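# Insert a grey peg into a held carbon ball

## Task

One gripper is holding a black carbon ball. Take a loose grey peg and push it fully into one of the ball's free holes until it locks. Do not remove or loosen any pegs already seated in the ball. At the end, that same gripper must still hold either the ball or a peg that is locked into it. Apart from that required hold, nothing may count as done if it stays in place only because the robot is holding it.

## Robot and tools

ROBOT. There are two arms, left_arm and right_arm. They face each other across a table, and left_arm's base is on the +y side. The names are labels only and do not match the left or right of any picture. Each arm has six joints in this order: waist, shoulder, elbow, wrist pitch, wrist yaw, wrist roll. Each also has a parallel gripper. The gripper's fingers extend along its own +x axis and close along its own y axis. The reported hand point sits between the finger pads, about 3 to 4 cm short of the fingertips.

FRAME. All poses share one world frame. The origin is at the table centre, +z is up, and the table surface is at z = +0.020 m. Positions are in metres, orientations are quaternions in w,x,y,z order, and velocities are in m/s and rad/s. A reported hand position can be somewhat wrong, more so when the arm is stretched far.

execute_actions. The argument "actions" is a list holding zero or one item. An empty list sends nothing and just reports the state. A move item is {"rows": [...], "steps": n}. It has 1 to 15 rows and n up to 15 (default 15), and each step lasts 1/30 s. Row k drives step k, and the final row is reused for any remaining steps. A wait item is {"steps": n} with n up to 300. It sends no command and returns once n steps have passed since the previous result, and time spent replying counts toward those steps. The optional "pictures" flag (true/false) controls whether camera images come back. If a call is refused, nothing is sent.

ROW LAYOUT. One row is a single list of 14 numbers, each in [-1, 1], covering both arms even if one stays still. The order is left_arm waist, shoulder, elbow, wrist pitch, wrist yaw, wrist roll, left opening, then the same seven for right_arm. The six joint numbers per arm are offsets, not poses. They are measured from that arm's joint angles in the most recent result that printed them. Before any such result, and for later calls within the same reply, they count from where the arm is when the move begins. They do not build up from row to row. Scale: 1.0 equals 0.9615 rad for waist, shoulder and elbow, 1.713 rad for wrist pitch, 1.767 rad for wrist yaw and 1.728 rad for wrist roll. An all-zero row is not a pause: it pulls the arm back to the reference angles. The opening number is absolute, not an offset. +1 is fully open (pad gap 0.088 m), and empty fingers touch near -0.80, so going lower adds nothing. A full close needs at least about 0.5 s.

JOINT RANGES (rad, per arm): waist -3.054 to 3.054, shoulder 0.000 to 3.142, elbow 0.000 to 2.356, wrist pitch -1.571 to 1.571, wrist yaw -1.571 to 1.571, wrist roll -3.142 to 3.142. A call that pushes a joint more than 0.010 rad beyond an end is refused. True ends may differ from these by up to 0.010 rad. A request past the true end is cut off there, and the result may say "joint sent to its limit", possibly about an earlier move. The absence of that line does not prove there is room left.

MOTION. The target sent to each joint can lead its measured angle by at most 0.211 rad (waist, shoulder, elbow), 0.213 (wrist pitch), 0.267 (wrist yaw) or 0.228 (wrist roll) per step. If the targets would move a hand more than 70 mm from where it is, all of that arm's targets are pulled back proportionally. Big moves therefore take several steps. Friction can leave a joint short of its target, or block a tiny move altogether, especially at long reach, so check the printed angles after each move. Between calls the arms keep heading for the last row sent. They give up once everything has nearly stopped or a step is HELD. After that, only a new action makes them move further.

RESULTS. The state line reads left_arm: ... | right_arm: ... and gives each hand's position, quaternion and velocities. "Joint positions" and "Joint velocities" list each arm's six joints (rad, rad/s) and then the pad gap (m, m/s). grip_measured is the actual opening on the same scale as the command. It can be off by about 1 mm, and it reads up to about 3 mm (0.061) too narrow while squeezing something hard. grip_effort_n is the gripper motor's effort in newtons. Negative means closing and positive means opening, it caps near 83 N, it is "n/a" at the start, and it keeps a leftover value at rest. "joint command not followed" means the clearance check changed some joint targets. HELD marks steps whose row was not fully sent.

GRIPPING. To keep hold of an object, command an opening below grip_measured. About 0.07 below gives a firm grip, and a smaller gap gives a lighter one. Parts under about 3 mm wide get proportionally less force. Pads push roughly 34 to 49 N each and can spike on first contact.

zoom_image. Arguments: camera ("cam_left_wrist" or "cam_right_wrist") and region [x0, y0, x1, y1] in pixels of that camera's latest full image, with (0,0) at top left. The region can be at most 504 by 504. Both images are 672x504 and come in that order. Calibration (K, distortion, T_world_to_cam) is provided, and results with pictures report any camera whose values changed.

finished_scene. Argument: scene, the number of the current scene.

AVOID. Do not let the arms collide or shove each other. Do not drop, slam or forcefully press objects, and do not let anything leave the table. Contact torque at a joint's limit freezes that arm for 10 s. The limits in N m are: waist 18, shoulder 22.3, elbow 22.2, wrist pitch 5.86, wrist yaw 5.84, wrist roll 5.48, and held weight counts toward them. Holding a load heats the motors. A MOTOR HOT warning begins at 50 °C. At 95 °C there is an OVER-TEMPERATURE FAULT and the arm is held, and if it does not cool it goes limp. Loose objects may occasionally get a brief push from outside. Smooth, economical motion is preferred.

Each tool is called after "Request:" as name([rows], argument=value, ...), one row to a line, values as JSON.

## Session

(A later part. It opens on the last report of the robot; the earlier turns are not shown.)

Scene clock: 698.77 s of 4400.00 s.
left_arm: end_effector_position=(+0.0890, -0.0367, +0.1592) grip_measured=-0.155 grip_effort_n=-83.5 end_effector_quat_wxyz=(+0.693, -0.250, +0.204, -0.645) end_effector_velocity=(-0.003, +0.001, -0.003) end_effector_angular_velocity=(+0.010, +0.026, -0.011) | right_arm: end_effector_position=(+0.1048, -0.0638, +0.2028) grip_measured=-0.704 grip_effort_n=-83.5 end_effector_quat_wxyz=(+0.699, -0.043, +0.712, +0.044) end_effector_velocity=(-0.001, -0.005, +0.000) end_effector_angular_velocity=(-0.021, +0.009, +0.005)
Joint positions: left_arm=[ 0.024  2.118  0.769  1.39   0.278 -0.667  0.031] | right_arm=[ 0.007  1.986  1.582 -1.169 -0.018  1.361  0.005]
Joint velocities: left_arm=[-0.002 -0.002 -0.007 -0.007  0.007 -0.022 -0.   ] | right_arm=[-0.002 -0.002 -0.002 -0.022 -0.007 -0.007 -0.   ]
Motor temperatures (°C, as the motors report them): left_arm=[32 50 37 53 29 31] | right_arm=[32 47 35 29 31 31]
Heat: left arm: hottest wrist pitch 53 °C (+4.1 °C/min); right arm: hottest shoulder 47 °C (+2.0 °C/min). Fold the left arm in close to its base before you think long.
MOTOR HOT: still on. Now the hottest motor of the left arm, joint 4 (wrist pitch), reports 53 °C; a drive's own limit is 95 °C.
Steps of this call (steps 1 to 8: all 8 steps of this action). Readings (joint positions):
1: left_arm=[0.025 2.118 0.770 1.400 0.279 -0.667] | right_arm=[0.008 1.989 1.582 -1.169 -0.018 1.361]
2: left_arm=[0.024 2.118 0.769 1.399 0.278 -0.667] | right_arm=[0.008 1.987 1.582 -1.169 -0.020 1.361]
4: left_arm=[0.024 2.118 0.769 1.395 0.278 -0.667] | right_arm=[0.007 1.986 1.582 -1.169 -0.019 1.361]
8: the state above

Request:
execute_actions([
  {"rows": [[0,0,0,-0.004,0,0,-0.23,0,0,0.005,0,0.003,0,-0.6],[0,0,0,-0.004,0,0,-0.23,0,0,0.01,0,0.005,0,-0.45],[0,0,0,-0.004,0,0,-0.23,0,0,0.01,0,0.005,0,-0.4],[0,0,0,-0.004,0,0,-0.23,0,0,0.01,0,0.005,0,-0.4],[0,0,0,-0.004,0,0,-0.23,0,0,0.015,0,0.005,0,-0.4],[0,0,0,-0.004,0,0,-0.23,0,0,0.025,-0.005,0.005,0,-0.4],[0,0,0,-0.004,0,0,-0.23,0,0,0.04,-0.012,0.005,0,-0.4],[0,0,0,-0.004,0,0,-0.23,0,0,0.06,-0.022,0.005,0,-0.4],[0,0,0,-0.004,0,0,-0.23,0,0,0.08,-0.032,0.005,0,-0.4],[0,0,0,-0.004,0,0,-0.23,0,0,0.10,-0.042,0.005,0,-0.4],[0,0,0,-0.004,0,0,-0.23,0,0,0.12,-0.052,0.005,0,-0.4],[0,0,0,-0.004,0,0,-0.23,0,0,0.14,-0.062,0.005,0,-0.4],[0,0,0,-0.004,0,0,-0.23,0,0,0.15,-0.07,0.005,0,-0.4]],"steps":15},
], pictures=false)

Request:
execute_actions([
  {"steps":12},
])

Request:
zoom_image(camera="cam_left_wrist", region=[280, 200, 440, 340])

Scene clock: 715.47 s of 4400.00 s.
left_arm: end_effector_position=(+0.0890, -0.0367, +0.1581) grip_measured=-0.155 grip_effort_n=-83.5 end_effector_quat_wxyz=(+0.693, -0.248, +0.206, -0.644) end_effector_velocity=(-0.002, +0.000, -0.001) end_effector_angular_velocity=(+0.006, +0.010, -0.010) | right_arm: end_effector_position=(+0.1068, -0.0566, +0.2304) grip_measured=-0.411 grip_effort_n=17.4 end_effector_quat_wxyz=(+0.704, -0.037, +0.708, +0.051) end_effector_velocity=(+0.001, +0.019, +0.076) end_effector_angular_velocity=(+0.071, +0.001, +0.005)
Joint positions: left_arm=[ 0.024  2.118  0.769  1.385  0.279 -0.667  0.031] | right_arm=[ 0.007  1.985  1.692 -1.258 -0.009  1.361  0.019]
Joint velocities: left_arm=[-0.002 -0.002 -0.002 -0.007  0.007 -0.007 -0.   ] | right_arm=[-0.002 -0.002  0.295 -0.227 -0.007 -0.007  0.003]
Motor temperatures (°C, as the motors report them): left_arm=[32 50 37 55 29 31] | right_arm=[32 47 36 29 31 31]
Heat: left arm: hottest wrist pitch 55 °C (+6.0 °C/min); right arm: hottest shoulder 47 °C (+1.0 °C/min). Fold the left arm in close to its base before you think long.
MOTOR HOT: still on. Now the hottest motor of the left arm, joint 4 (wrist pitch), reports 55 °C; a drive's own limit is 95 °C.
Steps of this call (steps 1 to 15: the robot went on to your last target; steps 16 to 90: nothing new was sent; then 13.20 s passed at rest; steps 91 to 105: all 15 steps of this action). Readings (joint positions):
91: left_arm=[0.024 2.118 0.769 1.386 0.278 -0.667] | right_arm=[0.007 1.985 1.583 -1.169 -0.017 1.361]
92: left_arm=[0.024 2.118 0.769 1.385 0.278 -0.667] | right_arm=[0.007 1.985 1.584 -1.169 -0.016 1.361]
94: left_arm=[0.024 2.118 0.769 1.384 0.278 -0.667] | right_arm=[0.007 1.985 1.584 -1.169 -0.012 1.361]
98: left_arm=[0.024 2.118 0.769 1.384 0.279 -0.667] | right_arm=[0.007 1.985 1.596 -1.180 -0.009 1.361]
105: the state above

Scene clock: 715.87 s of 4400.00 s.
left_arm: end_effector_position=(+0.0890, -0.0367, +0.1581) grip_measured=-0.155 grip_effort_n=-83.5 end_effector_quat_wxyz=(+0.693, -0.248, +0.206, -0.644) end_effector_velocity=(-0.000, +0.000, -0.001) end_effector_angular_velocity=(+0.005, +0.025, +0.004) | right_arm: end_effector_position=(+0.1068, -0.0571, +0.2361) grip_measured=-0.403 grip_effort_n=17.0 end_effector_quat_wxyz=(+0.704, -0.038, +0.708, +0.050) end_effector_velocity=(-0.000, -0.001, +0.001) end_effector_angular_velocity=(-0.002, +0.008, -0.010)
Joint positions: left_arm=[ 0.024  2.118  0.769  1.385  0.279 -0.667  0.031] | right_arm=[ 0.007  1.985  1.714 -1.285 -0.009  1.361  0.019]
Joint velocities: left_arm=[-0.002 -0.002 -0.002 -0.007 -0.007 -0.022  0.   ] | right_arm=[-0.002 -0.002  0.002 -0.007 -0.007  0.007 -0.   ]
Motor temperatures (°C, as the motors report them): left_arm=[32 50 37 55 29 31] | right_arm=[32 47 36 29 31 31]
Heat: left arm: hottest wrist pitch 55 °C (+6.1 °C/min); right arm: hottest shoulder 47 °C (+1.0 °C/min). Fold the left arm in close to its base before you think long.
MOTOR HOT: still on. Now the hottest motor of the left arm, joint 4 (wrist pitch), reports 55 °C; a drive's own limit is 95 °C.
Steps of this call (steps 1 to 12: the robot went on to your last target). Readings (joint positions):
1: left_arm=[0.024 2.118 0.769 1.385 0.279 -0.667] | right_arm=[0.007 1.985 1.700 -1.264 -0.009 1.361]
2: left_arm=[0.024 2.118 0.769 1.385 0.279 -0.667] | right_arm=[0.007 1.985 1.705 -1.269 -0.009 1.361]
4: left_arm=[0.024 2.118 0.769 1.385 0.279 -0.667] | right_arm=[0.007 1.985 1.709 -1.277 -0.009 1.361]
8: left_arm=[0.024 2.118 0.769 1.385 0.279 -0.667] | right_arm=[0.007 1.985 1.712 -1.283 -0.009 1.361]
12: the state above
camera_calibration (this result's frames):
cam_left_wrist: T_world_to_cam=[[-0.800918, -0.0470027, 0.596926, -0.0172531], [-0.590444, 0.227704, -0.774291, 0.218422], [-0.0995288, -0.972595, -0.210125, 0.0842914], [0, 0, 0, 1]] pos_world=[0.123537, 0.031435, 0.197132]
cam_right_wrist: T_world_to_cam=[[0.17872, -0.983884, -0.00557829, -0.0655601], [-0.927083, -0.170296, 0.333942, 0.0409977], [-0.32951, -0.0545107, -0.942577, 0.335], [0, 0, 0, 1]] pos_world=[0.160111, -0.0392607, 0.301707]

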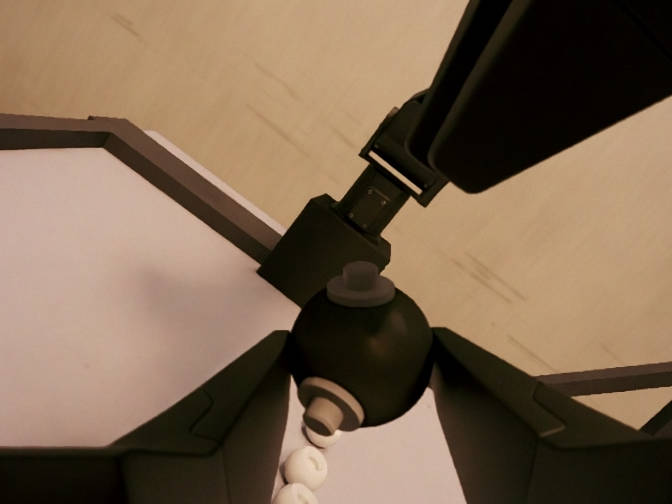

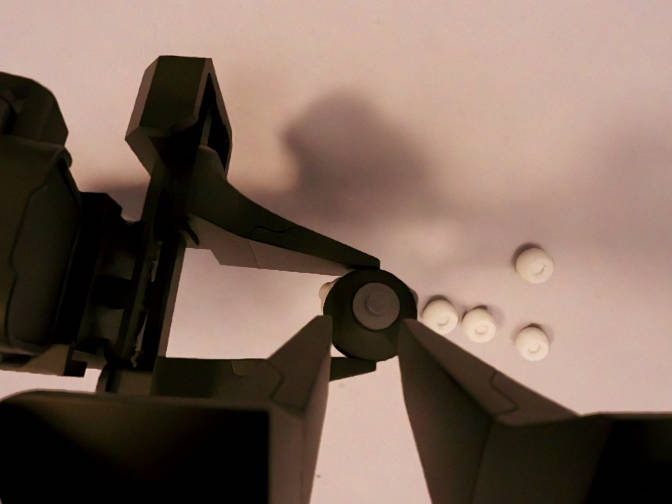

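Region (280, 200, 440, 340) of cam_left_wrist's 672x504 image, scaled by 3.150, with more detail than that image has; it fills the top 441 rows of this view, and the rest is white.

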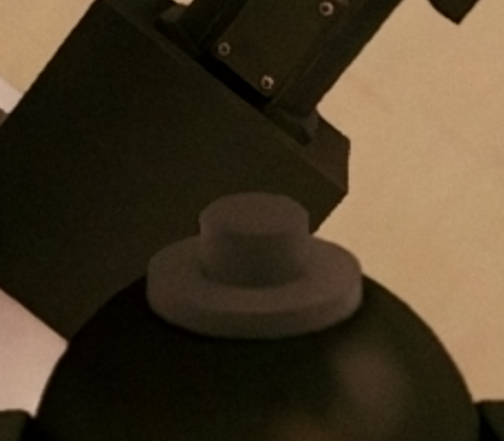

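The disc edge now sits at about y=336 in the zoom, level and flush with the ball. That matches the locked position from scene 1.

Request:
finished_scene(scene=2)

The scene is finished: the task was done.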